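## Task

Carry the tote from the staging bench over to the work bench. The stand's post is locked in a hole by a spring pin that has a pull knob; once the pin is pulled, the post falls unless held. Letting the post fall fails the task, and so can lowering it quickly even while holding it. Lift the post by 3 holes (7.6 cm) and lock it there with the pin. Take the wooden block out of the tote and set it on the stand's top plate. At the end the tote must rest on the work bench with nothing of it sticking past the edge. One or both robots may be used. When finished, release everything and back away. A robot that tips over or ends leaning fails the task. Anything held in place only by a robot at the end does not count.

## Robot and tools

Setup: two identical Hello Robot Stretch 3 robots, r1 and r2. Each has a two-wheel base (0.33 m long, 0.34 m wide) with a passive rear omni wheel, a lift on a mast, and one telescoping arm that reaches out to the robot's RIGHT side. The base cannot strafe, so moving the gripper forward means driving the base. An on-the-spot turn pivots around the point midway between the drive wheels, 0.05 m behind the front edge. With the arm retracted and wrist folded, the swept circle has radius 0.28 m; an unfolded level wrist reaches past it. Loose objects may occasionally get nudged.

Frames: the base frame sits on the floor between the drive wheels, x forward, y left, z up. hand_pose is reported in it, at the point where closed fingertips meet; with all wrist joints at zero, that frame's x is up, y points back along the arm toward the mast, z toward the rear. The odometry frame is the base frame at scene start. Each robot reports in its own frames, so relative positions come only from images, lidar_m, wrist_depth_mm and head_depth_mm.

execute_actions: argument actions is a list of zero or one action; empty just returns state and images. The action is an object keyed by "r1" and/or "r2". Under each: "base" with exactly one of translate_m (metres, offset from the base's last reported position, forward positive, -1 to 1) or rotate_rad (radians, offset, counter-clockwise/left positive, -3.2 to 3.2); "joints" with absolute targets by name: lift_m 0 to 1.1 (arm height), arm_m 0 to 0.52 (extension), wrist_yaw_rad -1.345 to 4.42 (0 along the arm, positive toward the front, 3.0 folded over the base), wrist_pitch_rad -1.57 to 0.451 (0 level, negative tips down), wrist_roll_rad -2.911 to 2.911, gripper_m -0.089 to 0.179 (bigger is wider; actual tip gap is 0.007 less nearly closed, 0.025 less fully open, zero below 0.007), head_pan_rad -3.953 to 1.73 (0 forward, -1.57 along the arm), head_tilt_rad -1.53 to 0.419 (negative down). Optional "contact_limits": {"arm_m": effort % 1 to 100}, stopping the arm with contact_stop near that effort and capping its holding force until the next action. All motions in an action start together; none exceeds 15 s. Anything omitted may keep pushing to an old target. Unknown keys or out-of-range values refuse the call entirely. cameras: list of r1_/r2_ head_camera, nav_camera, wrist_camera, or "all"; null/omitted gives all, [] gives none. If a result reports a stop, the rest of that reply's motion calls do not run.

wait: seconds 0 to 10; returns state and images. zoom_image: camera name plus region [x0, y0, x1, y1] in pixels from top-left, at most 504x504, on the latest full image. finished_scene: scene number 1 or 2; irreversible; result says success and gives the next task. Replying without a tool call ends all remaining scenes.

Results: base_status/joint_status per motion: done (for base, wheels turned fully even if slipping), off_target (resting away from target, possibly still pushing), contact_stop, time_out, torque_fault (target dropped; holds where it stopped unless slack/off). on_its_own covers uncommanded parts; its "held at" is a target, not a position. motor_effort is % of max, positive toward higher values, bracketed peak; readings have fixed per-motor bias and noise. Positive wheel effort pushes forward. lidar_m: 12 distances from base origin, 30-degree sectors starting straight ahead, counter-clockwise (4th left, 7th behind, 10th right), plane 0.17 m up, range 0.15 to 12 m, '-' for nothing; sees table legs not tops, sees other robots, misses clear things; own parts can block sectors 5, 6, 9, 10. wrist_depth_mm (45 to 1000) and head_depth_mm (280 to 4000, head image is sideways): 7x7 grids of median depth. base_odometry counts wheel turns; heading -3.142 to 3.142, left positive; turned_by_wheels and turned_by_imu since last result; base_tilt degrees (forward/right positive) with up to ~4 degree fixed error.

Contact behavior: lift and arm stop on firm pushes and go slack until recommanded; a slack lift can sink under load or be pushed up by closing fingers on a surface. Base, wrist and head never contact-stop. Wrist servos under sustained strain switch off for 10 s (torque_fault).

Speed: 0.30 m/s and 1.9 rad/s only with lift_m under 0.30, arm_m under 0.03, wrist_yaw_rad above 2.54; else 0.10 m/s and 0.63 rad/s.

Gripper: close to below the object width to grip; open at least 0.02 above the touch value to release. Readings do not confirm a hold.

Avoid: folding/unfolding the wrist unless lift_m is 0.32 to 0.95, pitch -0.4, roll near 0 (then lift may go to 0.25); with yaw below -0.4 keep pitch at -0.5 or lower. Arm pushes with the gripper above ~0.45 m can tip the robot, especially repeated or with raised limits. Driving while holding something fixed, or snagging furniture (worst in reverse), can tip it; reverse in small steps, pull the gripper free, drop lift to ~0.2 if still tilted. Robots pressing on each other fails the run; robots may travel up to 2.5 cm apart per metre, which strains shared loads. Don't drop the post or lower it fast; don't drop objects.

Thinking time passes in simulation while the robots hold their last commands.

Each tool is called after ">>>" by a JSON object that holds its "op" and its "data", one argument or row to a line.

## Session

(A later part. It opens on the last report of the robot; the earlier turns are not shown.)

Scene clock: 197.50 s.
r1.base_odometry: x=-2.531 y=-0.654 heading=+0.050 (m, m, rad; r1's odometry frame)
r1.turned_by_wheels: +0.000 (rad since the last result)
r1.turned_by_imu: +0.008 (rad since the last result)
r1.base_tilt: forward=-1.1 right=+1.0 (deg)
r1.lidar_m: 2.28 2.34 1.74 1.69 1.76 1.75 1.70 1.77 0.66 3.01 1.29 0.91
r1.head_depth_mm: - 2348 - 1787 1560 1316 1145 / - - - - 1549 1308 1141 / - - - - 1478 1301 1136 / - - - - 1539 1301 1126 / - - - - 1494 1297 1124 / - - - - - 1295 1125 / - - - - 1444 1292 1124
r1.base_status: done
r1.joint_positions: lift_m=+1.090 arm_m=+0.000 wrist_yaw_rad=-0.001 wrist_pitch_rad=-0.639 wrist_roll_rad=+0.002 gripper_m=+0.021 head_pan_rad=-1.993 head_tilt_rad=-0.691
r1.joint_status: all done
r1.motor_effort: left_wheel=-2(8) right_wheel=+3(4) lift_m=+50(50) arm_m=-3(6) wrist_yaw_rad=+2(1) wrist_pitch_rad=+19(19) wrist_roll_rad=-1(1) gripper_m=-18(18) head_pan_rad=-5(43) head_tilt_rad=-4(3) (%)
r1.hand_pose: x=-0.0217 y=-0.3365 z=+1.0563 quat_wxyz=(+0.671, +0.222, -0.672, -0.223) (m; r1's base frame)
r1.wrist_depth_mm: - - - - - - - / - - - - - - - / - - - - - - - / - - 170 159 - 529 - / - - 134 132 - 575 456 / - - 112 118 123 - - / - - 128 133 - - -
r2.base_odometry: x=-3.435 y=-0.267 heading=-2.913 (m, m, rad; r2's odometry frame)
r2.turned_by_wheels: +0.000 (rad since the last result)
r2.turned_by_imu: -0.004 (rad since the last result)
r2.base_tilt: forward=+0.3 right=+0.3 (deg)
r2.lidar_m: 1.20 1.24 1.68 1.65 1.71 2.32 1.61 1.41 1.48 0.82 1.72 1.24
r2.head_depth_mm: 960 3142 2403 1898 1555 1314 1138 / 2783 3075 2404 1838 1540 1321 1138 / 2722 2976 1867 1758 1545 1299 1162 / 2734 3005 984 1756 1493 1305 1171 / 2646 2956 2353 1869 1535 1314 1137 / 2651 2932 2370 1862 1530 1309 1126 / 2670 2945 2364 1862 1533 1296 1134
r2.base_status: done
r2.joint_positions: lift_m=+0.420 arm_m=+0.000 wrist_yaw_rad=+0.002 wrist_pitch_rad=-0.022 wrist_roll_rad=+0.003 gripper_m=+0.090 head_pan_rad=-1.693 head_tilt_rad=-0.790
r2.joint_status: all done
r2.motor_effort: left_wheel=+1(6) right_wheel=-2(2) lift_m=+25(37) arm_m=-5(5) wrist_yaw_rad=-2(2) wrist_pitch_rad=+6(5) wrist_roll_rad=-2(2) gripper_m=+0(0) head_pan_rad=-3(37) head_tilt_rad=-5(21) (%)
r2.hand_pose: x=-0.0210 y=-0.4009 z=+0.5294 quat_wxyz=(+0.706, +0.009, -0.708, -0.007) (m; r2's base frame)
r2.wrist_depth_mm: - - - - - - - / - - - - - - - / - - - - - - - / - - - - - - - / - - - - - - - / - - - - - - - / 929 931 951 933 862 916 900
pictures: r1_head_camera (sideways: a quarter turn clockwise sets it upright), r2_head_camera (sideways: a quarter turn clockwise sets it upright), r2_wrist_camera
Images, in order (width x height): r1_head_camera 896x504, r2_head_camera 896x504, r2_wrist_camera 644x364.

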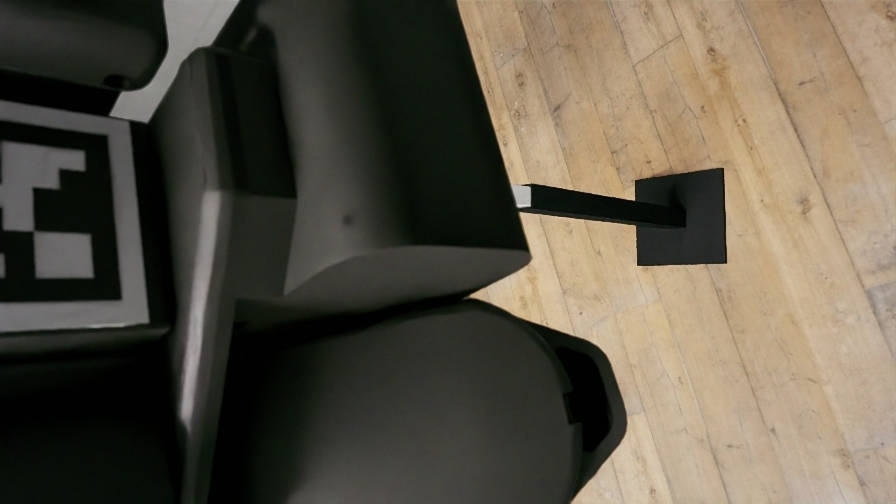

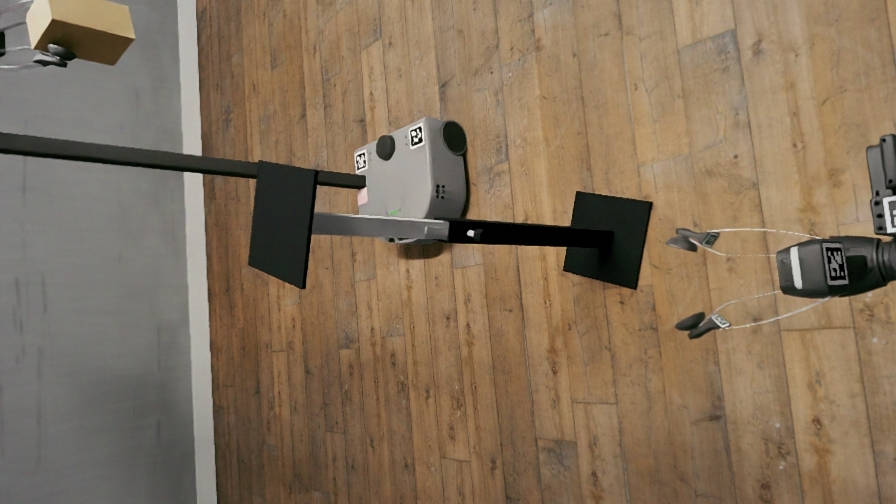

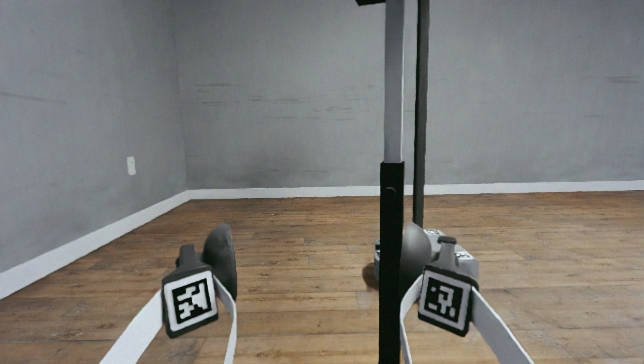

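>>> {"op": "execute_actions", "data": {
  "actions": [
    {"r1":{"base":{"rotate_rad":-0.36},"joints":{"head_pan_rad":-1.57}},"r2":{"base":{"rotate_rad":-0.3},"joints":{"head_pan_rad":-1.57}}}
  ],
  "cameras": []
}}

>>> {"op": "execute_actions", "data": {
  "actions": [
    {"r1":{"base":{"translate_m":-0.077},"joints":{"arm_m":0.15,"head_tilt_rad":-0.6}},"r2":{"base":{"translate_m":0.123},"joints":{"arm_m":0.2,"head_tilt_rad":-0.6}}}
  ],
  "cameras": ["r1_head_camera","r2_head_camera","r2_wrist_camera","r1_wrist_camera"]
}}

Scene clock: 205.97 s.
r1.base_odometry: x=-2.531 y=-0.654 heading=-0.310 (m, m, rad; r1's odometry frame)
r1.turned_by_wheels: -0.360 (rad since the last result)
r1.turned_by_imu: -0.365 (rad since the last result)
r1.base_tilt: forward=-1.1 right=+1.0 (deg)
r1.lidar_m: 0.91 3.87 2.04 1.69 1.69 1.88 1.70 1.69 1.89 0.66 3.03 1.29
r1.head_depth_mm: - - - - 1502 1324 1138 / - - - - - 1312 1137 / - - - - - 1289 1129 / 2607 - 394 - 1486 1300 1132 / 2655 2921 2429 1796 1536 1296 1128 / 2567 2886 2385 1855 1533 1306 1125 / 2489 2810 2403 1832 1520 1293 1120
r1.base_status: done
r1.joint_positions: lift_m=+1.090 arm_m=+0.000 wrist_yaw_rad=-0.001 wrist_pitch_rad=-0.639 wrist_roll_rad=+0.002 gripper_m=+0.021 head_pan_rad=-1.577 head_tilt_rad=-0.691
r1.joint_status: all done
r1.motor_effort: left_wheel=+4(9) right_wheel=-2(7) lift_m=+50(50) arm_m=-3(4) wrist_yaw_rad=+1(1) wrist_pitch_rad=+19(19) wrist_roll_rad=-1(1) gripper_m=-18(18) head_pan_rad=+5(42) head_tilt_rad=-4(4) (%)
r1.hand_pose: x=-0.0217 y=-0.3365 z=+1.0563 quat_wxyz=(+0.671, +0.222, -0.672, -0.223) (m; r1's base frame)
r1.wrist_depth_mm: - - - - - - - / - - - - - - - / - - - - - - - / - - 171 159 536 - - / - - 134 132 - - - / - - 113 118 124 - - / - - 128 133 - - -
r2.base_odometry: x=-3.435 y=-0.267 heading=+3.071 (m, m, rad; r2's odometry frame)
r2.turned_by_wheels: -0.300 (rad since the last result)
r2.turned_by_imu: -0.300 (rad since the last result)
r2.base_tilt: forward=+0.2 right=+0.3 (deg)
r2.lidar_m: 1.20 1.20 1.35 1.65 1.65 1.86 3.09 1.41 1.70 0.82 2.63 1.43
r2.head_depth_mm: 3171 3356 2428 1881 1550 1310 1142 / 3104 3288 2412 1899 1551 1305 1151 / 2934 3170 2378 1876 1546 1303 1149 / 1004 3066 2211 1760 1537 1306 1171 / 2762 3016 929 1758 1479 1302 1138 / 2678 2987 2284 1872 1544 1298 1131 / 2574 2893 2358 1853 1530 1298 1126
r2.base_status: done
r2.joint_positions: lift_m=+0.420 arm_m=+0.000 wrist_yaw_rad=+0.002 wrist_pitch_rad=-0.022 wrist_roll_rad=+0.003 gripper_m=+0.090 head_pan_rad=-1.577 head_tilt_rad=-0.790
r2.joint_status: all done
r2.motor_effort: left_wheel=+2(6) right_wheel=-2(4) lift_m=+26(26) arm_m=-5(5) wrist_yaw_rad=-2(2) wrist_pitch_rad=+6(6) wrist_roll_rad=-2(2) gripper_m=+0(0) head_pan_rad=+3(17) head_tilt_rad=-5(5) (%)
r2.hand_pose: x=-0.0210 y=-0.4009 z=+0.5294 quat_wxyz=(+0.706, +0.009, -0.708, -0.007) (m; r2's base frame)
r2.wrist_depth_mm: - - - - - - - / - - - - - - - / - - - - - - - / - - - - - - - / - - - - - - - / - - 612 - - - - / 939 925 859 934 879 922 905
pictures: none
No camera images: the call's "cameras" was empty. Leave "cameras" out to get every camera's image.

Scene clock: 208.67 s.
r1.base_odometry: x=-2.604 y=-0.631 heading=-0.310 (m, m, rad; r1's odometry frame)
r1.turned_by_wheels: +0.000 (rad since the last result)
r1.turned_by_imu: +0.001 (rad since the last result)
r1.base_tilt: forward=-1.0 right=+1.0 (deg)
r1.lidar_m: 0.99 3.81 2.02 1.67 1.66 1.86 1.63 1.62 1.80 0.65 3.05 1.36
r1.head_depth_mm: - - 2522 2115 1681 1378 1176 / - - 2789 2113 1664 1374 1165 / - - - 791 1675 1363 1170 / 2628 2979 1585 813 1592 1291 1162 / 2630 2946 2679 1928 1645 1358 1164 / 2543 2858 2807 2081 1636 1359 1147 / 2476 2762 2770 2042 1629 1348 1148
r1.base_status: done
r1.joint_positions: lift_m=+1.090 arm_m=+0.150 wrist_yaw_rad=-0.001 wrist_pitch_rad=-0.639 wrist_roll_rad=+0.002 gripper_m=+0.021 head_pan_rad=-1.577 head_tilt_rad=-0.606
r1.joint_status: all done
r1.motor_effort: left_wheel=+4(5) right_wheel=-2(7) lift_m=+49(50) arm_m=+4(5) wrist_yaw_rad=+1(1) wrist_pitch_rad=+19(19) wrist_roll_rad=-1(1) gripper_m=-18(18) head_pan_rad=+5(5) head_tilt_rad=+2(13) (%)
r1.hand_pose: x=-0.0217 y=-0.4861 z=+1.0563 quat_wxyz=(+0.671, +0.222, -0.672, -0.223) (m; r1's base frame)
r1.wrist_depth_mm: - - - - - - - / - - - - - - - / - - - - - - - / - - 171 159 - - - / - - 135 132 - - - / - - 112 118 124 - - / - - 127 134 - - -
r2.base_odometry: x=-3.557 y=-0.258 heading=+3.071 (m, m, rad; r2's odometry frame)
r2.turned_by_wheels: +0.000 (rad since the last result)
r2.turned_by_imu: -0.001 (rad since the last result)
r2.base_tilt: forward=+0.2 right=+0.5 (deg)
r2.lidar_m: 1.08 1.08 1.22 1.69 1.69 1.90 3.14 1.51 1.78 0.82 2.37 1.29
r2.head_depth_mm: 3078 3376 3453 2402 1834 1477 1231 / 2911 3338 3436 2346 1815 1460 1222 / 2778 3048 3259 2287 1801 1473 1283 / 1041 2844 3026 955 1721 1404 1191 / 2690 2964 3164 2287 1768 1452 1228 / 2563 2823 3060 2361 1819 1446 1210 / 2495 2745 3000 2377 1787 1466 1212
r2.base_status: done
r2.joint_positions: lift_m=+0.420 arm_m=+0.200 wrist_yaw_rad=+0.002 wrist_pitch_rad=-0.021 wrist_roll_rad=+0.003 gripper_m=+0.090 head_pan_rad=-1.577 head_tilt_rad=-0.606
r2.joint_status: all done
r2.motor_effort: left_wheel=+1(5) right_wheel=-2(2) lift_m=+26(26) arm_m=+4(4) wrist_yaw_rad=-2(2) wrist_pitch_rad=+5(6) wrist_roll_rad=-2(2) gripper_m=+0(0) head_pan_rad=+4(3) head_tilt_rad=+3(18) (%)
r2.hand_pose: x=-0.0210 y=-0.6003 z=+0.5295 quat_wxyz=(+0.706, +0.008, -0.708, -0.007) (m; r2's base frame)
r2.wrist_depth_mm: - - - - - - - / - - - - - - - / - - - - - - - / - - - - - - - / - - - - - - - / - - - 967 - - - / 968 935 951 888 877 898 898
pictures: r1_head_camera (sideways: a quarter turn clockwise sets it upright), r1_wrist_camera, r2_head_camera (sideways: a quarter turn clockwise sets it upright), r2_wrist_camera
Images, in order (width x height): r1_head_camera 896x504, r1_wrist_camera 644x364, r2_head_camera 896x504, r2_wrist_camera 644x364.

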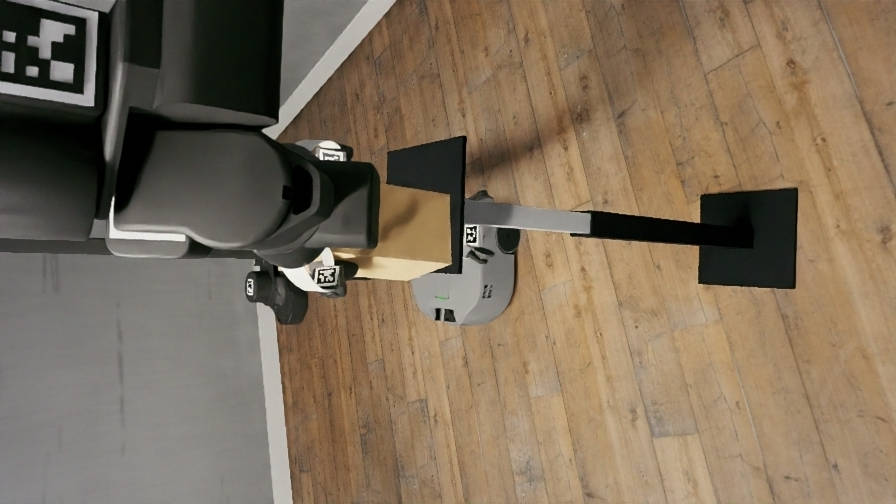

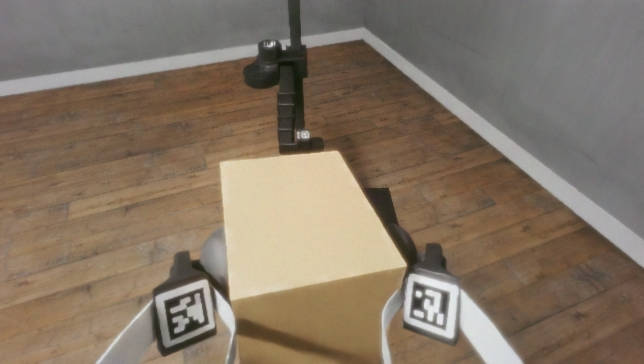

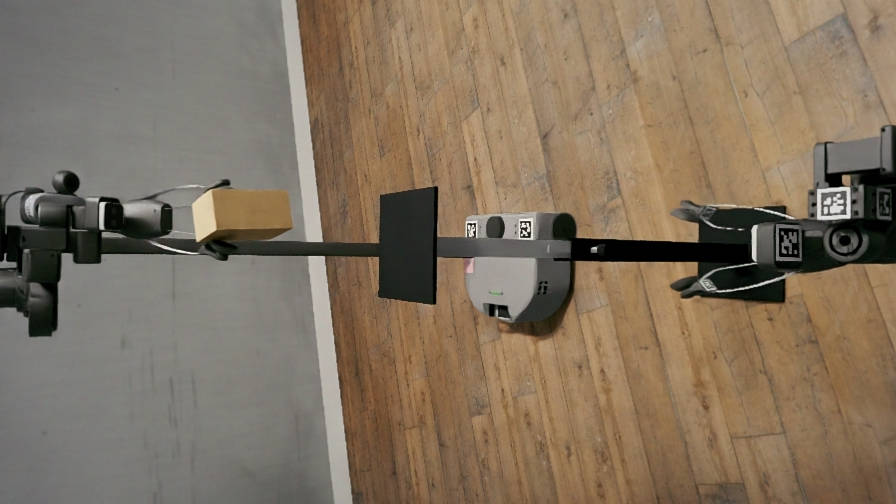

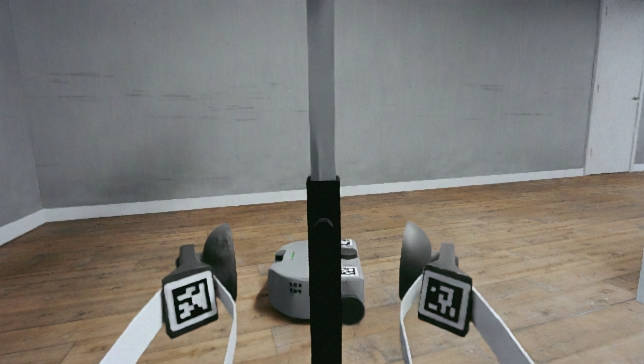

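>>> {"op": "execute_actions", "data": {
  "actions": [
    {"r1":{"base":{"translate_m":-0.04},"joints":{"arm_m":0.335,"lift_m":1.02}},"r2":{"joints":{"arm_m":0.3,"lift_m":0.38,"gripper_m":0.07}}}
  ],
  "cameras": ["r1_head_camera","r2_head_camera","r2_wrist_camera","r1_wrist_camera"]
}}

Scene clock: 214.50 s.
r1.base_odometry: x=-2.642 y=-0.619 heading=-0.310 (m, m, rad; r1's odometry frame)
r1.turned_by_wheels: +0.000 (rad since the last result)
r1.turned_by_imu: +0.001 (rad since the last result)
r1.base_tilt: forward=-1.0 right=+1.1 (deg)
r1.lidar_m: 1.02 3.76 2.00 1.66 1.65 1.84 1.59 1.58 1.76 0.65 3.08 1.39
r1.head_depth_mm: 2188 - 2498 2126 1673 1383 1170 / 2634 2743 2757 2124 1671 1373 1172 / 2791 - 2573 1949 1651 1362 1168 / 2716 2889 683 778 1517 1317 1159 / 2633 2994 2546 1901 1640 1365 1154 / 2594 2883 2810 2064 1643 1349 1153 / 2489 2806 2786 2045 1615 1343 1148
r1.base_status: done
r1.joint_positions: lift_m=+1.020 arm_m=+0.335 wrist_yaw_rad=-0.001 wrist_pitch_rad=-0.639 wrist_roll_rad=+0.002 gripper_m=+0.021 head_pan_rad=-1.577 head_tilt_rad=-0.606
r1.joint_status: all done
r1.motor_effort: left_wheel=+3(5) right_wheel=-2(7) lift_m=+39(43) arm_m=+4(5) wrist_yaw_rad=+1(1) wrist_pitch_rad=+19(19) wrist_roll_rad=-1(1) gripper_m=-18(18) head_pan_rad=+4(4) head_tilt_rad=+2(2) (%)
r1.hand_pose: x=-0.0217 y=-0.6710 z=+0.9865 quat_wxyz=(+0.671, +0.222, -0.672, -0.223) (m; r1's base frame)
r1.wrist_depth_mm: - - - - - - - / - - - - - - - / - - - - - - - / - - 171 159 - - - / - - 135 132 - - - / - - 112 118 123 - - / - - 127 133 283 - -
r2.base_odometry: x=-3.557 y=-0.258 heading=+3.071 (m, m, rad; r2's odometry frame)
r2.turned_by_wheels: +0.000 (rad since the last result)
r2.turned_by_imu: -0.001 (rad since the last result)
r2.base_tilt: forward=+0.4 right=+0.4 (deg)
r2.lidar_m: 1.08 1.08 1.22 1.69 1.68 1.90 3.14 1.52 1.78 0.81 2.37 1.29
r2.head_depth_mm: 3071 3478 3476 2396 1816 1458 1219 / 2919 3330 3480 2357 1814 1464 1231 / 2830 3171 3315 2263 1824 1481 1163 / 1275 877 828 949 1713 1448 1185 / 2565 2980 3161 2287 1762 1455 1226 / 2575 2863 3068 2377 1803 1458 1213 / 2472 2723 3025 2354 1803 1441 1209
r2.base_status: not commanded
r2.joint_positions: lift_m=+0.380 arm_m=+0.300 wrist_yaw_rad=+0.002 wrist_pitch_rad=-0.021 wrist_roll_rad=+0.003 gripper_m=+0.070 head_pan_rad=-1.577 head_tilt_rad=-0.606
r2.joint_status: all done
r2.motor_effort: left_wheel=+1(1) right_wheel=-2(2) lift_m=+26(25) arm_m=+4(4) wrist_yaw_rad=-2(2) wrist_pitch_rad=+6(5) wrist_roll_rad=-2(2) gripper_m=-1(73) head_pan_rad=+3(3) head_tilt_rad=+2(3) (%)
r2.hand_pose: x=-0.0210 y=-0.7003 z=+0.4895 quat_wxyz=(+0.706, +0.008, -0.708, -0.007) (m; r2's base frame)
r2.wrist_depth_mm: - - - - - - - / - - - - - - - / - - - - - - - / - - - - - - - / - - - - - - - / - - 933 863 - - - / 871 869 827 782 838 849 838
pictures: r1_head_camera (sideways: a quarter turn clockwise sets it upright), r1_wrist_camera, r2_head_camera (sideways: a quarter turn clockwise sets it upright), r2_wrist_camera
Images, in order (width x height): r1_head_camera 896x504, r1_wrist_camera 644x364, r2_head_camera 896x504, r2_wrist_camera 644x364.

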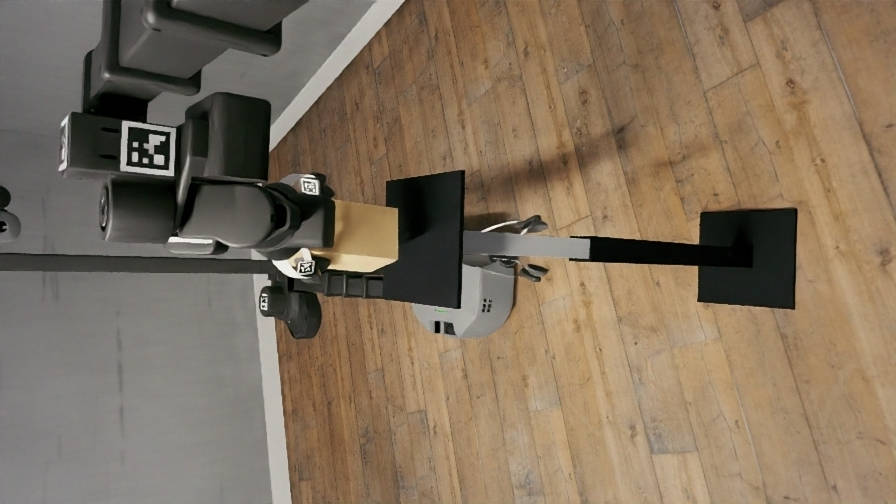

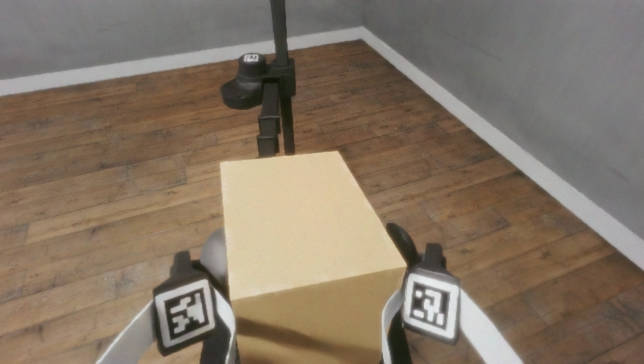

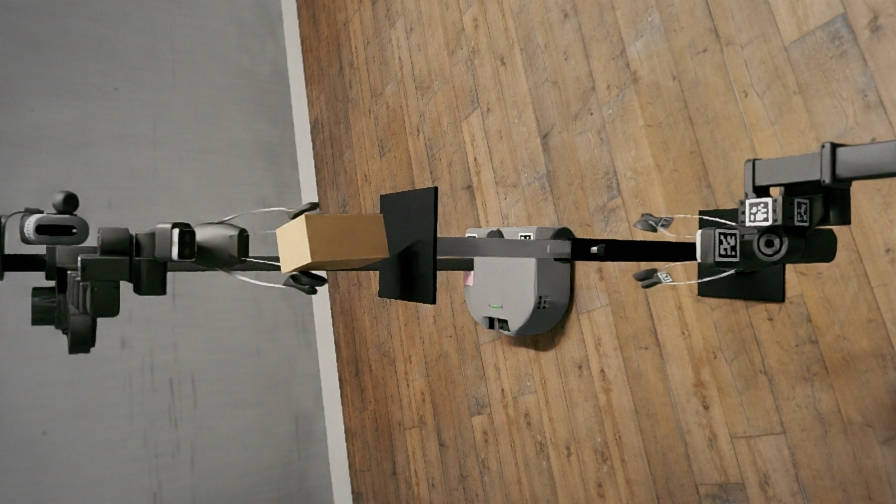

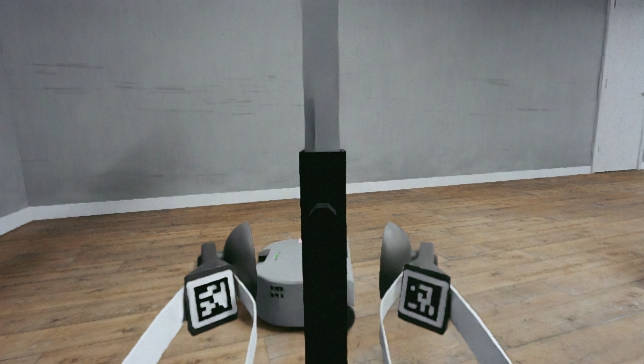

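>>> {"op": "execute_actions", "data": {
  "actions": [
    {"r1":{"joints":{"lift_m":0.965}},"r2":{"joints":{"arm_m":0.35}}}
  ],
  "cameras": ["r1_head_camera","r2_head_camera","r2_wrist_camera"]
}}

>>> {"op": "zoom_image", "data": {
  "camera": "r2_head_camera",
  "region": [300, 170, 700, 330]
}}

Scene clock: 220.03 s.
r1.base_odometry: x=-2.642 y=-0.619 heading=-0.310 (m, m, rad; r1's odometry frame)
r1.turned_by_wheels: +0.000 (rad since the last result)
r1.turned_by_imu: +0.001 (rad since the last result)
r1.base_tilt: forward=-1.2 right=+1.0 (deg)
r1.lidar_m: 1.02 3.75 1.99 1.65 1.65 1.84 1.59 1.58 1.77 0.65 3.06 1.39
r1.head_depth_mm: 2229 2277 - 2063 1671 1379 1170 / 2689 2777 2604 2120 1658 1377 1165 / 2852 3018 - 1959 1666 1370 1167 / 2689 2986 1600 761 1512 1323 1167 / 2689 2980 2548 1894 1632 1359 1156 / 2571 2836 2808 2067 1628 1346 1152 / 2514 2794 2758 2066 1634 1348 1152
r1.base_status: not commanded
r1.joint_positions: lift_m=+0.965 arm_m=+0.335 wrist_yaw_rad=-0.001 wrist_pitch_rad=-0.613 wrist_roll_rad=+0.002 gripper_m=+0.021 head_pan_rad=-1.577 head_tilt_rad=-0.606
r1.joint_status: all done
r1.motor_effort: left_wheel=+4(5) right_wheel=-2(2) lift_m=+34(40) arm_m=+3(4) wrist_yaw_rad=+1(1) wrist_pitch_rad=+6(19) wrist_roll_rad=-1(1) gripper_m=-18(18) head_pan_rad=+4(4) head_tilt_rad=+0(2) (%)
r1.hand_pose: x=-0.0217 y=-0.6754 z=+0.9368 quat_wxyz=(+0.674, +0.213, -0.675, -0.214) (m; r1's base frame)
r1.wrist_depth_mm: - - - - - - - / - - - - - - - / - - - - - - - / - - 168 158 - - - / - - 134 131 - - - / - - 113 118 124 - - / - - 129 134 222 - -
r2.base_odometry: x=-3.557 y=-0.258 heading=+3.071 (m, m, rad; r2's odometry frame)
r2.turned_by_wheels: +0.000 (rad since the last result)
r2.turned_by_imu: -0.001 (rad since the last result)
r2.base_tilt: forward=+0.5 right=+0.5 (deg)
r2.lidar_m: 1.08 1.08 1.22 1.69 1.69 1.90 3.13 1.51 1.78 0.81 2.38 1.29
r2.head_depth_mm: 3075 3412 3561 2411 1827 1466 1225 / 2950 3308 3459 2369 1834 1466 1222 / 2869 3136 3405 2302 1812 1496 1194 / 1375 907 891 955 1744 1505 1199 / 2511 2939 3119 2266 1760 1445 1225 / 2606 2823 3064 2360 1797 1461 1215 / 2520 2779 3000 2366 1786 1447 1207
r2.base_status: not commanded
r2.joint_positions: lift_m=+0.380 arm_m=+0.350 wrist_yaw_rad=+0.002 wrist_pitch_rad=-0.021 wrist_roll_rad=+0.003 gripper_m=+0.070 head_pan_rad=-1.577 head_tilt_rad=-0.606
r2.joint_status: all done
r2.motor_effort: left_wheel=+1(1) right_wheel=-2(2) lift_m=+26(26) arm_m=+4(4) wrist_yaw_rad=-2(2) wrist_pitch_rad=+6(6) wrist_roll_rad=-2(2) gripper_m=-1(0) head_pan_rad=+3(3) head_tilt_rad=+3(3) (%)
r2.hand_pose: x=-0.0210 y=-0.7503 z=+0.4895 quat_wxyz=(+0.706, +0.008, -0.708, -0.007) (m; r2's base frame)
r2.wrist_depth_mm: - - - - - - - / - - - - - - - / - - - - - - - / - - - 222 - - - / - - - 227 - - - / - - 864 237 - - - / 868 872 816 244 855 841 847
pictures: r1_head_camera (sideways: a quarter turn clockwise sets it upright), r2_head_camera (sideways: a quarter turn clockwise sets it upright), r2_wrist_camera
Images, in order (width x height): r1_head_camera 896x504, r2_head_camera 896x504, r2_wrist_camera 644x364.

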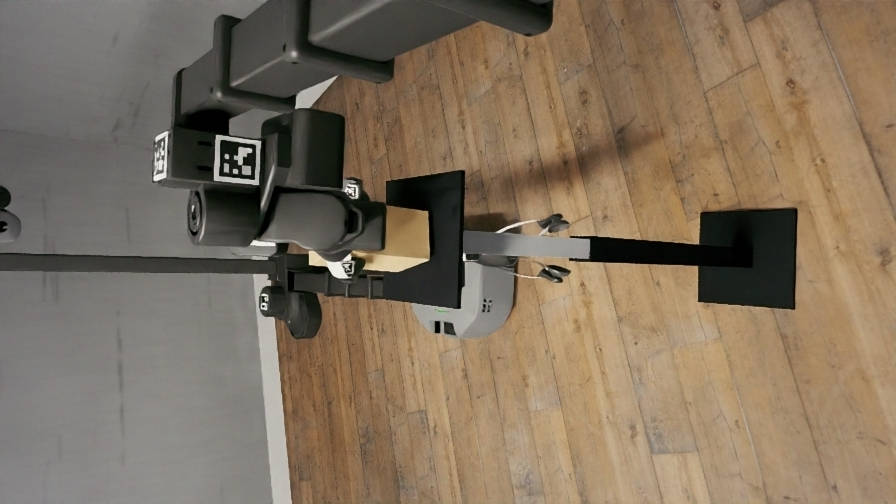

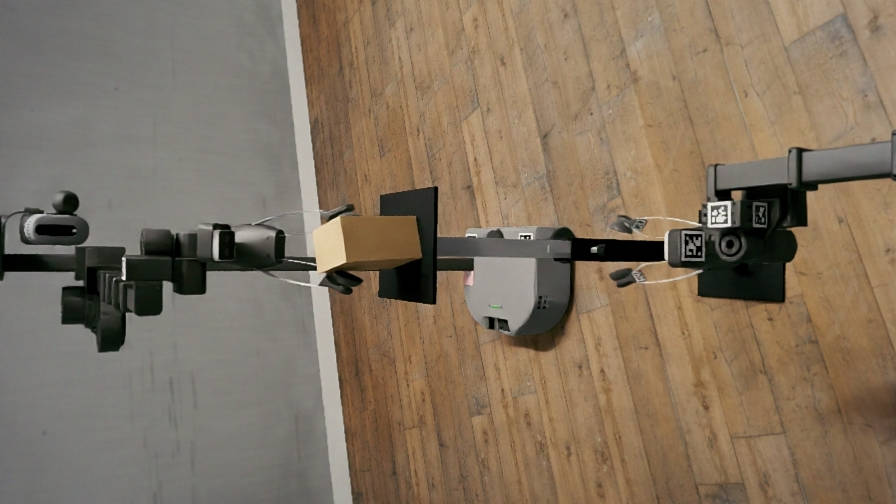

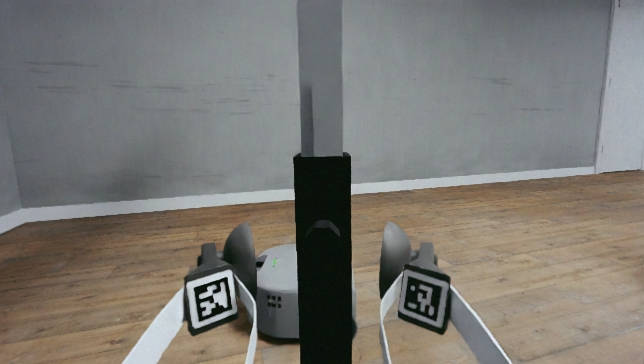

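Region (300, 170, 700, 330) of r2_head_camera's 896x504 image, scaled by 1.260, with more detail than that image has; it fills the top 202 rows of this view, and the rest is white.

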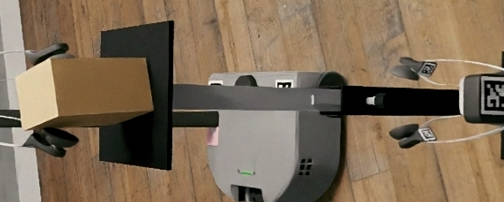

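>>> {"op": "execute_actions", "data": {
  "actions": [
    {"r1":{"joints":{"gripper_m":0.12}},"r2":{"base":{"translate_m":-0.004},"joints":{"arm_m":0.388}}}
  ],
  "cameras": ["r2_wrist_camera"]
}}

>>> {"op": "execute_actions", "data": {
  "actions": [
    {"r1":{"joints":{"arm_m":0.13}}}
  ],
  "cameras": []
}}

>>> {"op": "execute_actions", "data": {
  "actions": [
    {"r1":{"joints":{"lift_m":0.69,"wrist_pitch_rad":0.02,"gripper_m":0.09}}}
  ],
  "cameras": ["r1_wrist_camera","r2_head_camera"]
}}

Scene clock: 227.67 s.
r1.base_odometry: x=-2.642 y=-0.619 heading=-0.310 (m, m, rad; r1's odometry frame)
r1.turned_by_wheels: +0.000 (rad since the last result)
r1.turned_by_imu: +0.001 (rad since the last result)
r1.base_tilt: forward=-1.1 right=+0.9 (deg)
r1.lidar_m: 1.03 3.78 2.00 1.66 1.65 1.84 1.59 1.58 1.77 0.65 3.07 1.39
r1.head_depth_mm: 2233 2323 - 2021 1662 1391 1174 / 2664 2783 2604 2121 1663 1375 1171 / 2834 3063 - 1947 1666 1361 1172 / 2721 2986 1557 776 1083 1316 1159 / 2658 2961 2563 1897 1641 1364 1161 / 2543 2910 2812 2060 1630 1352 1157 / 2489 2801 2763 2032 1635 1337 1151
r1.base_status: not commanded
r1.joint_positions: lift_m=+0.965 arm_m=+0.335 wrist_yaw_rad=+0.000 wrist_pitch_rad=-0.617 wrist_roll_rad=+0.002 gripper_m=+0.120 head_pan_rad=-1.577 head_tilt_rad=-0.606
r1.joint_status: all done
r1.motor_effort: left_wheel=+4(4) right_wheel=-2(2) lift_m=+36(36) arm_m=+4(3) wrist_yaw_rad=-1(1) wrist_pitch_rad=+8(12) wrist_roll_rad=-1(1) gripper_m=+0(80) head_pan_rad=+5(4) head_tilt_rad=+2(3) (%)
r1.hand_pose: x=-0.0215 y=-0.6748 z=+0.9359 quat_wxyz=(+0.673, +0.215, -0.674, -0.215) (m; r1's base frame)
r1.wrist_depth_mm: - - - - - - - / - - - - - - - / - - - - - - - / - - 164 159 - - - / - - 144 137 - - - / - - 240 120 132 - - / - - 216 132 221 - -
r2.base_odometry: x=-3.553 y=-0.258 heading=+3.071 (m, m, rad; r2's odometry frame)
r2.turned_by_wheels: +0.000 (rad since the last result)
r2.turned_by_imu: -0.001 (rad since the last result)
r2.base_tilt: forward=+0.3 right=+0.5 (deg)
r2.lidar_m: 1.09 1.08 1.22 1.69 1.69 1.89 3.13 1.52 1.77 0.81 2.39 1.29
r2.head_depth_mm: 3087 3356 3489 2413 1837 1463 1231 / 2926 3244 3485 2389 1789 1457 1219 / 2819 3117 3392 2301 1829 1551 1220 / 1367 906 897 975 1740 1414 1221 / 2534 2944 3139 2267 1764 1448 1218 / 2567 2859 3006 2336 1790 1450 1214 / 2514 2764 3012 2374 1789 1460 1213
r2.base_status: done
r2.joint_positions: lift_m=+0.380 arm_m=+0.388 wrist_yaw_rad=+0.002 wrist_pitch_rad=-0.021 wrist_roll_rad=+0.003 gripper_m=+0.070 head_pan_rad=-1.577 head_tilt_rad=-0.606
r2.joint_status: all done
r2.motor_effort: left_wheel=+1(4) right_wheel=-1(6) lift_m=+26(26) arm_m=+4(5) wrist_yaw_rad=-2(2) wrist_pitch_rad=+5(6) wrist_roll_rad=-2(2) gripper_m=+0(1) head_pan_rad=+3(3) head_tilt_rad=+2(3) (%)
r2.hand_pose: x=-0.0210 y=-0.7883 z=+0.4895 quat_wxyz=(+0.706, +0.008, -0.708, -0.007) (m; r2's base frame)
r2.wrist_depth_mm: - - - 179 - - - / - - - 183 - - - / - - - 188 - - - / - - - 185 - - - / - - - 188 - - - / - - 852 195 - - - / 866 869 836 200 834 846 821
pictures: r2_wrist_camera
Images, in order (width x height): r2_wrist_camera 644x364.

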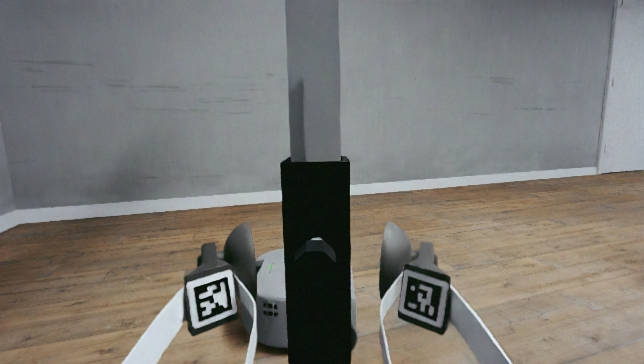

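Scene clock: 230.40 s.
r1.base_odometry: x=-2.642 y=-0.619 heading=-0.310 (m, m, rad; r1's odometry frame)
r1.turned_by_wheels: +0.000 (rad since the last result)
r1.turned_by_imu: +0.001 (rad since the last result)
r1.base_tilt: forward=-1.1 right=+0.9 (deg)
r1.lidar_m: 1.03 3.76 2.00 1.66 1.65 1.83 1.59 1.58 1.76 0.65 3.08 1.39
r1.head_depth_mm: 2257 2361 2440 2115 1626 1382 1183 / 2667 2862 - - 1593 1374 1172 / 2832 3160 3197 - 1602 1370 1169 / 2718 3067 1638 760 1507 1319 1164 / 2647 2978 2566 1901 1637 1357 1155 / 2570 2884 2780 2052 1625 1355 1153 / 2491 2780 2765 2032 1611 1352 1153
r1.base_status: not commanded
r1.joint_positions: lift_m=+0.965 arm_m=+0.130 wrist_yaw_rad=+0.000 wrist_pitch_rad=-0.616 wrist_roll_rad=+0.002 gripper_m=+0.120 head_pan_rad=-1.577 head_tilt_rad=-0.606
r1.joint_status: all done
r1.motor_effort: left_wheel=+4(3) right_wheel=-3(2) lift_m=+37(37) arm_m=-4(1) wrist_yaw_rad=+0(0) wrist_pitch_rad=+8(8) wrist_roll_rad=-1(1) gripper_m=+1(0) head_pan_rad=+4(4) head_tilt_rad=+3(4) (%)
r1.hand_pose: x=-0.0215 y=-0.4704 z=+0.9361 quat_wxyz=(+0.673, +0.215, -0.674, -0.215) (m; r1's base frame)
r1.wrist_depth_mm: - - - - - - - / - - - 281 - - - / - - - 316 - - - / - - 363 332 - - - / - - - - - - - / - - - - - - - / - - - - - - -
r2.base_odometry: x=-3.553 y=-0.258 heading=+3.071 (m, m, rad; r2's odometry frame)
r2.turned_by_wheels: +0.000 (rad since the last result)
r2.turned_by_imu: -0.001 (rad since the last result)
r2.base_tilt: forward=+0.1 right=+0.5 (deg)
r2.lidar_m: 1.08 1.08 1.22 1.69 1.69 1.90 3.13 1.51 1.78 0.81 2.39 1.29
r2.head_depth_mm: 3037 3449 3548 2400 1842 1460 1228 / 2899 3270 3495 2405 1808 1450 1219 / 2797 3266 3307 2274 1807 1553 1227 / 1348 1091 1673 969 1761 1412 1219 / 2516 2913 3158 2267 1758 1460 1224 / 2565 2801 3126 2365 1796 1449 1217 / 2500 2708 3024 2347 1780 1447 1214
r2.base_status: not commanded
r2.joint_positions: lift_m=+0.380 arm_m=+0.388 wrist_yaw_rad=+0.002 wrist_pitch_rad=-0.021 wrist_roll_rad=+0.003 gripper_m=+0.070 head_pan_rad=-1.577 head_tilt_rad=-0.606
r2.joint_status: not commanded
r2.motor_effort: left_wheel=+1(1) right_wheel=-1(1) lift_m=+26(26) arm_m=+4(4) wrist_yaw_rad=-2(2) wrist_pitch_rad=+6(6) wrist_roll_rad=-2(2) gripper_m=+0(0) head_pan_rad=+3(3) head_tilt_rad=+3(3) (%)
r2.hand_pose: x=-0.0210 y=-0.7883 z=+0.4895 quat_wxyz=(+0.706, +0.008, -0.708, -0.007) (m; r2's base frame)
r2.wrist_depth_mm: - - - 179 - - - / - - - 183 - - - / - - - 188 - - - / - - - 184 - - - / - - - 188 - - - / - - 860 195 - - - / 887 864 838 200 851 833 845
pictures: none
No camera images: the call's "cameras" was empty. Leave "cameras" out to get every camera's image.

Scene clock: 233.73 s.
r1.base_odometry: x=-2.642 y=-0.619 heading=-0.310 (m, m, rad; r1's odometry frame)
r1.turned_by_wheels: +0.000 (rad since the last result)
r1.turned_by_imu: +0.001 (rad since the last result)
r1.base_tilt: forward=-1.1 right=+1.0 (deg)
r1.lidar_m: 1.03 3.79 2.00 1.66 1.65 1.84 1.59 1.59 1.76 0.65 3.07 1.39
r1.head_depth_mm: 2257 2349 2504 2150 1668 1374 1199 / 2654 2817 2765 2113 1672 1496 - / 2844 3216 2878 1949 1657 - 1129 / 2726 3061 1389 776 1042 - 1159 / 2647 3000 2539 1880 1638 1357 1159 / 2555 2881 2784 2078 1634 1350 1153 / 2510 2755 2765 2046 1622 1347 1147
r1.base_status: not commanded
r1.joint_positions: lift_m=+0.690 arm_m=+0.130 wrist_yaw_rad=+0.000 wrist_pitch_rad=-0.002 wrist_roll_rad=+0.002 gripper_m=+0.090 head_pan_rad=-1.577 head_tilt_rad=-0.606
r1.joint_status: all done
r1.motor_effort: left_wheel=+4(4) right_wheel=-2(3) lift_m=+35(35) arm_m=-4(4) wrist_yaw_rad=+0(0) wrist_pitch_rad=+10(11) wrist_roll_rad=-1(1) gripper_m=+0(81) head_pan_rad=+4(5) head_tilt_rad=+1(1) (%)
r1.hand_pose: x=-0.0213 y=-0.5314 z=+0.8044 quat_wxyz=(+0.707, +0.001, -0.708, -0.001) (m; r1's base frame)
r1.wrist_depth_mm: - - - 256 - - - / - - - 259 - - - / - - - 264 - - - / - - - 279 - - - / - - - - - - - / - - - 616 - - - / - - - 609 - - -
r2.base_odometry: x=-3.553 y=-0.258 heading=+3.071 (m, m, rad; r2's odometry frame)
r2.turned_by_wheels: +0.000 (rad since the last result)
r2.turned_by_imu: -0.001 (rad since the last result)
r2.base_tilt: forward=+0.3 right=+0.3 (deg)
r2.lidar_m: 1.08 1.08 1.22 1.69 1.68 1.90 3.14 1.51 1.78 0.82 2.39 1.29
r2.head_depth_mm: 3065 3424 3458 2395 1804 1470 1221 / 2954 3311 3482 2397 1808 1466 1221 / 2835 3211 3384 2280 1814 1546 1212 / 2648 2996 1188 975 1733 1413 1214 / 2642 2788 3150 2286 1737 1448 1215 / 2572 2861 3069 2336 1795 1449 1213 / 2505 2765 3023 2364 1795 1441 1202
r2.base_status: not commanded
r2.joint_positions: lift_m=+0.380 arm_m=+0.388 wrist_yaw_rad=+0.002 wrist_pitch_rad=-0.021 wrist_roll_rad=+0.003 gripper_m=+0.070 head_pan_rad=-1.577 head_tilt_rad=-0.606
r2.joint_status: not commanded
r2.motor_effort: left_wheel=+1(1) right_wheel=-1(1) lift_m=+26(26) arm_m=+4(4) wrist_yaw_rad=-2(2) wrist_pitch_rad=+6(5) wrist_roll_rad=-2(2) gripper_m=+0(0) head_pan_rad=+3(3) head_tilt_rad=+3(2) (%)
r2.hand_pose: x=-0.0210 y=-0.7883 z=+0.4895 quat_wxyz=(+0.706, +0.008, -0.708, -0.007) (m; r2's base frame)
r2.wrist_depth_mm: - - - 180 - - - / - - - 183 - - - / - - - 188 - - - / - - - 184 - - - / - - - 189 - - - / - - 869 194 - - - / 872 892 815 199 837 842 830
pictures: r1_wrist_camera, r2_head_camera (sideways: a quarter turn clockwise sets it upright)
Images, in order (width x height): r1_wrist_camera 644x364, r2_head_camera 896x504.

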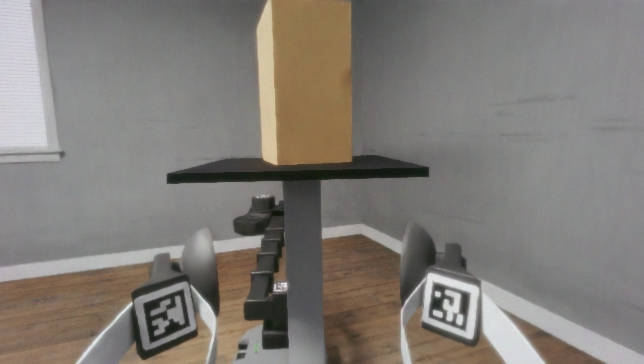

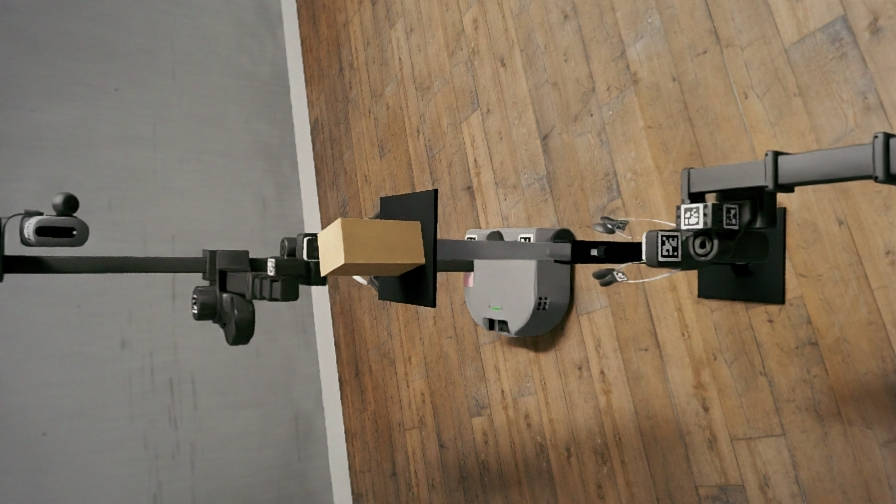

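>>> {"op": "execute_actions", "data": {
  "actions": [
    {"r1":{"base":{"translate_m":0.006},"joints":{"lift_m":0.685,"arm_m":0.27}},"r2":{"joints":{"gripper_m":-0.02}}}
  ],
  "cameras": ["r1_wrist_camera","r2_head_camera","r2_wrist_camera"]
}}

Scene clock: 240.70 s.
r1.base_odometry: x=-2.637 y=-0.621 heading=-0.310 (m, m, rad; r1's odometry frame)
r1.turned_by_wheels: +0.000 (rad since the last result)
r1.turned_by_imu: +0.001 (rad since the last result)
r1.base_tilt: forward=-1.1 right=+0.9 (deg)
r1.lidar_m: 1.02 3.79 2.00 1.65 1.66 1.84 1.60 1.59 1.77 0.65 3.06 1.39
r1.head_depth_mm: 2237 2349 2498 2128 1679 1383 1198 / 2703 2827 2754 2111 1721 - - / 2836 3224 2861 1917 - 1374 1172 / 2705 3049 1612 745 1578 1321 1166 / 2643 2973 2567 1903 1640 1368 1159 / 2584 2849 2774 2057 1638 1357 1154 / 2495 2755 2788 2031 1625 1351 1157
r1.base_status: done
r1.joint_positions: lift_m=+0.685 arm_m=+0.270 wrist_yaw_rad=+0.000 wrist_pitch_rad=-0.001 wrist_roll_rad=+0.002 gripper_m=+0.090 head_pan_rad=-1.577 head_tilt_rad=-0.606
r1.joint_status: all done
r1.motor_effort: left_wheel=+3(10) right_wheel=-2(4) lift_m=+36(38) arm_m=+3(4) wrist_yaw_rad=-1(0) wrist_pitch_rad=+10(10) wrist_roll_rad=-1(1) gripper_m=+0(0) head_pan_rad=+4(4) head_tilt_rad=+4(2) (%)
r1.hand_pose: x=-0.0213 y=-0.6710 z=+0.7995 quat_wxyz=(+0.707, +0.001, -0.708, -0.001) (m; r1's base frame)
r1.wrist_depth_mm: - - - 120 - - - / - - - 121 - - - / - - - 123 - - - / - 122 116 111 107 103 - / - 72 73 141 75 - - / - - - 143 - - - / - - 531 146 - - -
r2.base_odometry: x=-3.553 y=-0.258 heading=+3.071 (m, m, rad; r2's odometry frame)
r2.turned_by_wheels: +0.000 (rad since the last result)
r2.turned_by_imu: -0.001 (rad since the last result)
r2.base_tilt: forward=+0.3 right=+0.4 (deg)
r2.lidar_m: 1.09 1.08 1.22 1.69 1.69 1.90 3.13 1.50 1.78 0.81 2.39 1.29
r2.head_depth_mm: 3009 3401 3511 2411 1816 1462 1225 / 2936 3241 3511 2392 1813 1456 1224 / 2839 3144 3474 2271 1808 1559 1222 / 2605 2929 1123 973 1740 1430 1216 / 2678 2774 3181 2260 1764 1466 1222 / 2599 2843 3059 2359 1809 1447 1215 / 2500 2723 2995 2326 1782 1435 1221
r2.base_status: not commanded
r2.joint_positions: lift_m=+0.380 arm_m=+0.388 wrist_yaw_rad=+0.004 wrist_pitch_rad=-0.020 wrist_roll_rad=+0.003 gripper_m=-0.019 head_pan_rad=-1.577 head_tilt_rad=-0.606
r2.joint_status: all done
r2.motor_effort: left_wheel=+3(3) right_wheel=-4(4) lift_m=+26(26) arm_m=-1(4) wrist_yaw_rad=-5(5) wrist_pitch_rad=+6(6) wrist_roll_rad=-2(2) gripper_m=-20(92) head_pan_rad=+3(3) head_tilt_rad=+2(3) (%)
r2.hand_pose: x=-0.0204 y=-0.7887 z=+0.4899 quat_wxyz=(+0.706, +0.009, -0.708, -0.006) (m; r2's base frame)
r2.wrist_depth_mm: - - - 178 - - - / - - - 183 - - - / - - - 188 - - - / - - - 184 - - - / - - - 186 - - - / - - - 194 - - - / 883 874 824 200 856 842 838
pictures: r1_wrist_camera, r2_head_camera (sideways: a quarter turn clockwise sets it upright), r2_wrist_camera
Images, in order (width x height): r1_wrist_camera 644x364, r2_head_camera 896x504, r2_wrist_camera 644x364.

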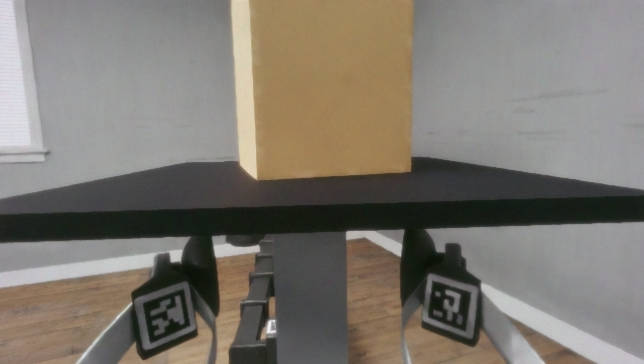

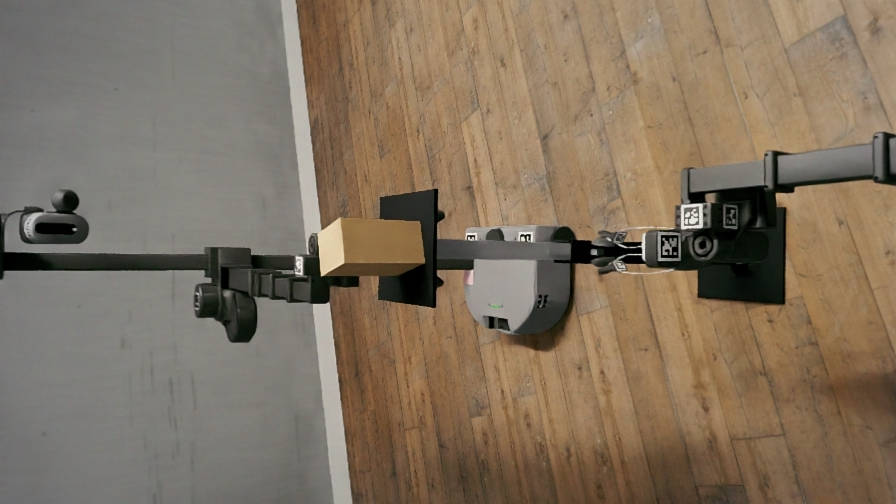

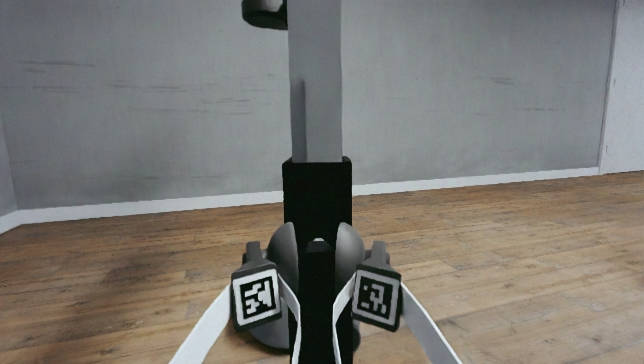

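Raise r1 to touch the plate, narrowing the gripper.

>>> {"op": "execute_actions", "data": {
  "actions": [
    {"r1":{"joints":{"lift_m":0.70,"gripper_m":0.05}}}
  ],
  "cameras": ["r1_wrist_camera"]
}}

Scene clock: 243.97 s.
r1.base_odometry: x=-2.637 y=-0.621 heading=-0.310 (m, m, rad; r1's odometry frame)
r1.turned_by_wheels: +0.000 (rad since the last result)
r1.turned_by_imu: +0.001 (rad since the last result)
r1.base_tilt: forward=-1.0 right=+0.9 (deg)
r1.lidar_m: 1.02 3.79 2.00 1.66 1.65 1.84 1.60 1.58 1.77 0.65 3.06 1.39
r1.head_depth_mm: 2251 2372 2488 2113 1669 1383 1202 / 2681 2846 2786 2119 1731 - - / 2820 3225 2924 1942 - 1367 1163 / 2726 3023 1623 743 1581 1323 1160 / 2630 2992 2545 1893 1630 1362 1161 / 2569 2883 2786 2057 1635 1353 1154 / 2531 2792 2784 2067 1615 1348 1155
r1.base_status: not commanded
r1.joint_positions: lift_m=+0.700 arm_m=+0.270 wrist_yaw_rad=+0.000 wrist_pitch_rad=-0.001 wrist_roll_rad=+0.002 gripper_m=+0.050 head_pan_rad=-1.577 head_tilt_rad=-0.606
r1.joint_status: all done
r1.motor_effort: left_wheel=+3(3) right_wheel=-2(2) lift_m=+46(48) arm_m=+4(4) wrist_yaw_rad=-1(0) wrist_pitch_rad=+10(10) wrist_roll_rad=-1(1) gripper_m=+1(80) head_pan_rad=+4(4) head_tilt_rad=+2(2) (%)
r1.hand_pose: x=-0.0213 y=-0.6710 z=+0.8142 quat_wxyz=(+0.707, +0.001, -0.708, -0.001) (m; r1's base frame)
r1.wrist_depth_mm: - - - 120 - - - / - - - 122 - - - / - - - 124 - - - / - - 178 126 149 - - / - 109 106 104 103 101 - / - 75 75 76 77 78 79 / - - 530 146 - - -
r2.base_odometry: x=-3.553 y=-0.258 heading=+3.071 (m, m, rad; r2's odometry frame)
r2.turned_by_wheels: +0.000 (rad since the last result)
r2.turned_by_imu: -0.001 (rad since the last result)
r2.base_tilt: forward=+0.4 right=+0.4 (deg)
r2.lidar_m: 1.08 1.08 1.22 1.69 1.69 1.90 3.15 1.51 1.77 0.82 2.39 1.29
r2.head_depth_mm: 3059 3393 3479 2401 1807 1465 1224 / 2961 3295 3527 2376 1818 1467 1224 / 2818 3220 3379 2291 1813 1553 1228 / 2625 2977 1092 978 1766 1417 1215 / 2669 2872 3133 2261 1759 1466 1217 / 2597 2837 3078 2382 1798 1455 1217 / 2514 2760 3015 2344 1786 1439 1207
r2.base_status: not commanded
r2.joint_positions: lift_m=+0.380 arm_m=+0.388 wrist_yaw_rad=+0.004 wrist_pitch_rad=-0.020 wrist_roll_rad=+0.003 gripper_m=-0.019 head_pan_rad=-1.577 head_tilt_rad=-0.606
r2.joint_status: not commanded
r2.motor_effort: left_wheel=+3(3) right_wheel=-4(4) lift_m=+26(26) arm_m=-2(2) wrist_yaw_rad=-5(5) wrist_pitch_rad=+5(5) wrist_roll_rad=-2(2) gripper_m=-20(21) head_pan_rad=+3(3) head_tilt_rad=+3(2) (%)
r2.hand_pose: x=-0.0204 y=-0.7887 z=+0.4899 quat_wxyz=(+0.706, +0.009, -0.708, -0.006) (m; r2's base frame)
r2.wrist_depth_mm: - - - 180 - - - / - - - 183 - - - / - - - 187 - - - / - - - 184 - - - / - - - 186 - - - / - - - 194 - - - / 882 868 829 200 854 832 832
pictures: r1_wrist_camera
Images, in order (width x height): r1_wrist_camera 644x364.

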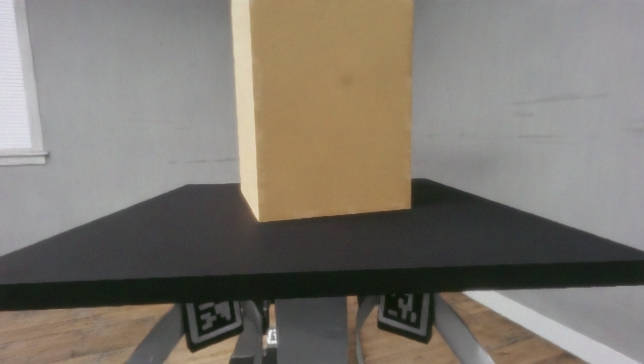

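>>> {"op": "execute_actions", "data": {
  "actions": [
    {"r1":{"joints":{"lift_m":0.712}}}
  ],
  "cameras": []
}}

Scene clock: 246.43 s.
r1.base_odometry: x=-2.637 y=-0.621 heading=-0.310 (m, m, rad; r1's odometry frame)
r1.turned_by_wheels: +0.000 (rad since the last result)
r1.turned_by_imu: +0.000 (rad since the last result)
r1.base_tilt: forward=-1.1 right=+0.9 (deg)
r1.lidar_m: 1.02 3.78 2.01 1.65 1.65 1.84 1.60 1.59 1.77 0.65 3.06 1.39
r1.head_depth_mm: 2264 2381 2495 2151 1678 1379 1204 / 2636 2831 2778 2143 1730 - - / 2828 3182 2880 1975 - 1374 1170 / 2718 3032 1619 743 1553 1327 1164 / 2651 2988 2530 1882 1646 1368 1162 / 2567 2951 2778 2065 1637 1361 1154 / 2522 2757 2771 2061 1621 1352 1151
r1.base_status: not commanded
r1.joint_positions: lift_m=+0.712 arm_m=+0.270 wrist_yaw_rad=+0.000 wrist_pitch_rad=-0.025 wrist_roll_rad=+0.002 gripper_m=+0.050 head_pan_rad=-1.577 head_tilt_rad=-0.606
r1.joint_status: all done
r1.motor_effort: left_wheel=+3(4) right_wheel=-2(2) lift_m=+50(48) arm_m=+3(4) wrist_yaw_rad=+0(1) wrist_pitch_rad=+22(23) wrist_roll_rad=-1(1) gripper_m=+0(0) head_pan_rad=+4(4) head_tilt_rad=+2(2) (%)
r1.hand_pose: x=-0.0213 y=-0.6703 z=+0.8199 quat_wxyz=(+0.707, +0.009, -0.708, -0.009) (m; r1's base frame)
r1.wrist_depth_mm: - - - 118 128 - - / - - - 120 - - - / - - - 123 - - - / - - 184 125 174 - - / - 130 126 124 124 122 - / 97 86 85 84 83 82 81 / - 75 77 147 - - -
r2.base_odometry: x=-3.553 y=-0.258 heading=+3.071 (m, m, rad; r2's odometry frame)
r2.turned_by_wheels: +0.000 (rad since the last result)
r2.turned_by_imu: -0.001 (rad since the last result)
r2.base_tilt: forward=+0.3 right=+0.5 (deg)
r2.lidar_m: 1.09 1.08 1.22 1.69 1.69 1.91 3.13 1.51 1.78 0.82 2.39 1.29
r2.head_depth_mm: 3071 3302 3490 2375 1817 1470 1220 / 2972 3245 3465 2358 1827 1455 1223 / 2865 3149 3402 2281 1820 1548 1222 / 2648 2911 1072 972 1745 1427 1229 / 2689 2870 3189 2271 1775 1456 1220 / 2587 2824 3057 2335 1792 1463 1218 / 2511 2757 2977 2337 1785 1449 1212
r2.base_status: not commanded
r2.joint_positions: lift_m=+0.380 arm_m=+0.388 wrist_yaw_rad=+0.004 wrist_pitch_rad=-0.020 wrist_roll_rad=+0.003 gripper_m=-0.019 head_pan_rad=-1.577 head_tilt_rad=-0.606
r2.joint_status: not commanded
r2.motor_effort: left_wheel=+3(3) right_wheel=-4(4) lift_m=+26(26) arm_m=-1(2) wrist_yaw_rad=-5(5) wrist_pitch_rad=+5(5) wrist_roll_rad=-2(2) gripper_m=-20(20) head_pan_rad=+3(3) head_tilt_rad=+3(3) (%)
r2.hand_pose: x=-0.0204 y=-0.7887 z=+0.4899 quat_wxyz=(+0.706, +0.009, -0.708, -0.006) (m; r2's base frame)
r2.wrist_depth_mm: - - - 179 - - - / - - - 184 - - - / - - - 187 - - - / - - - 184 - - - / - - - 187 - - - / - - - 194 - - - / 885 890 817 201 870 828 821
pictures: none
No camera images: the call's "cameras" was empty. Leave "cameras" out to get every camera's image.


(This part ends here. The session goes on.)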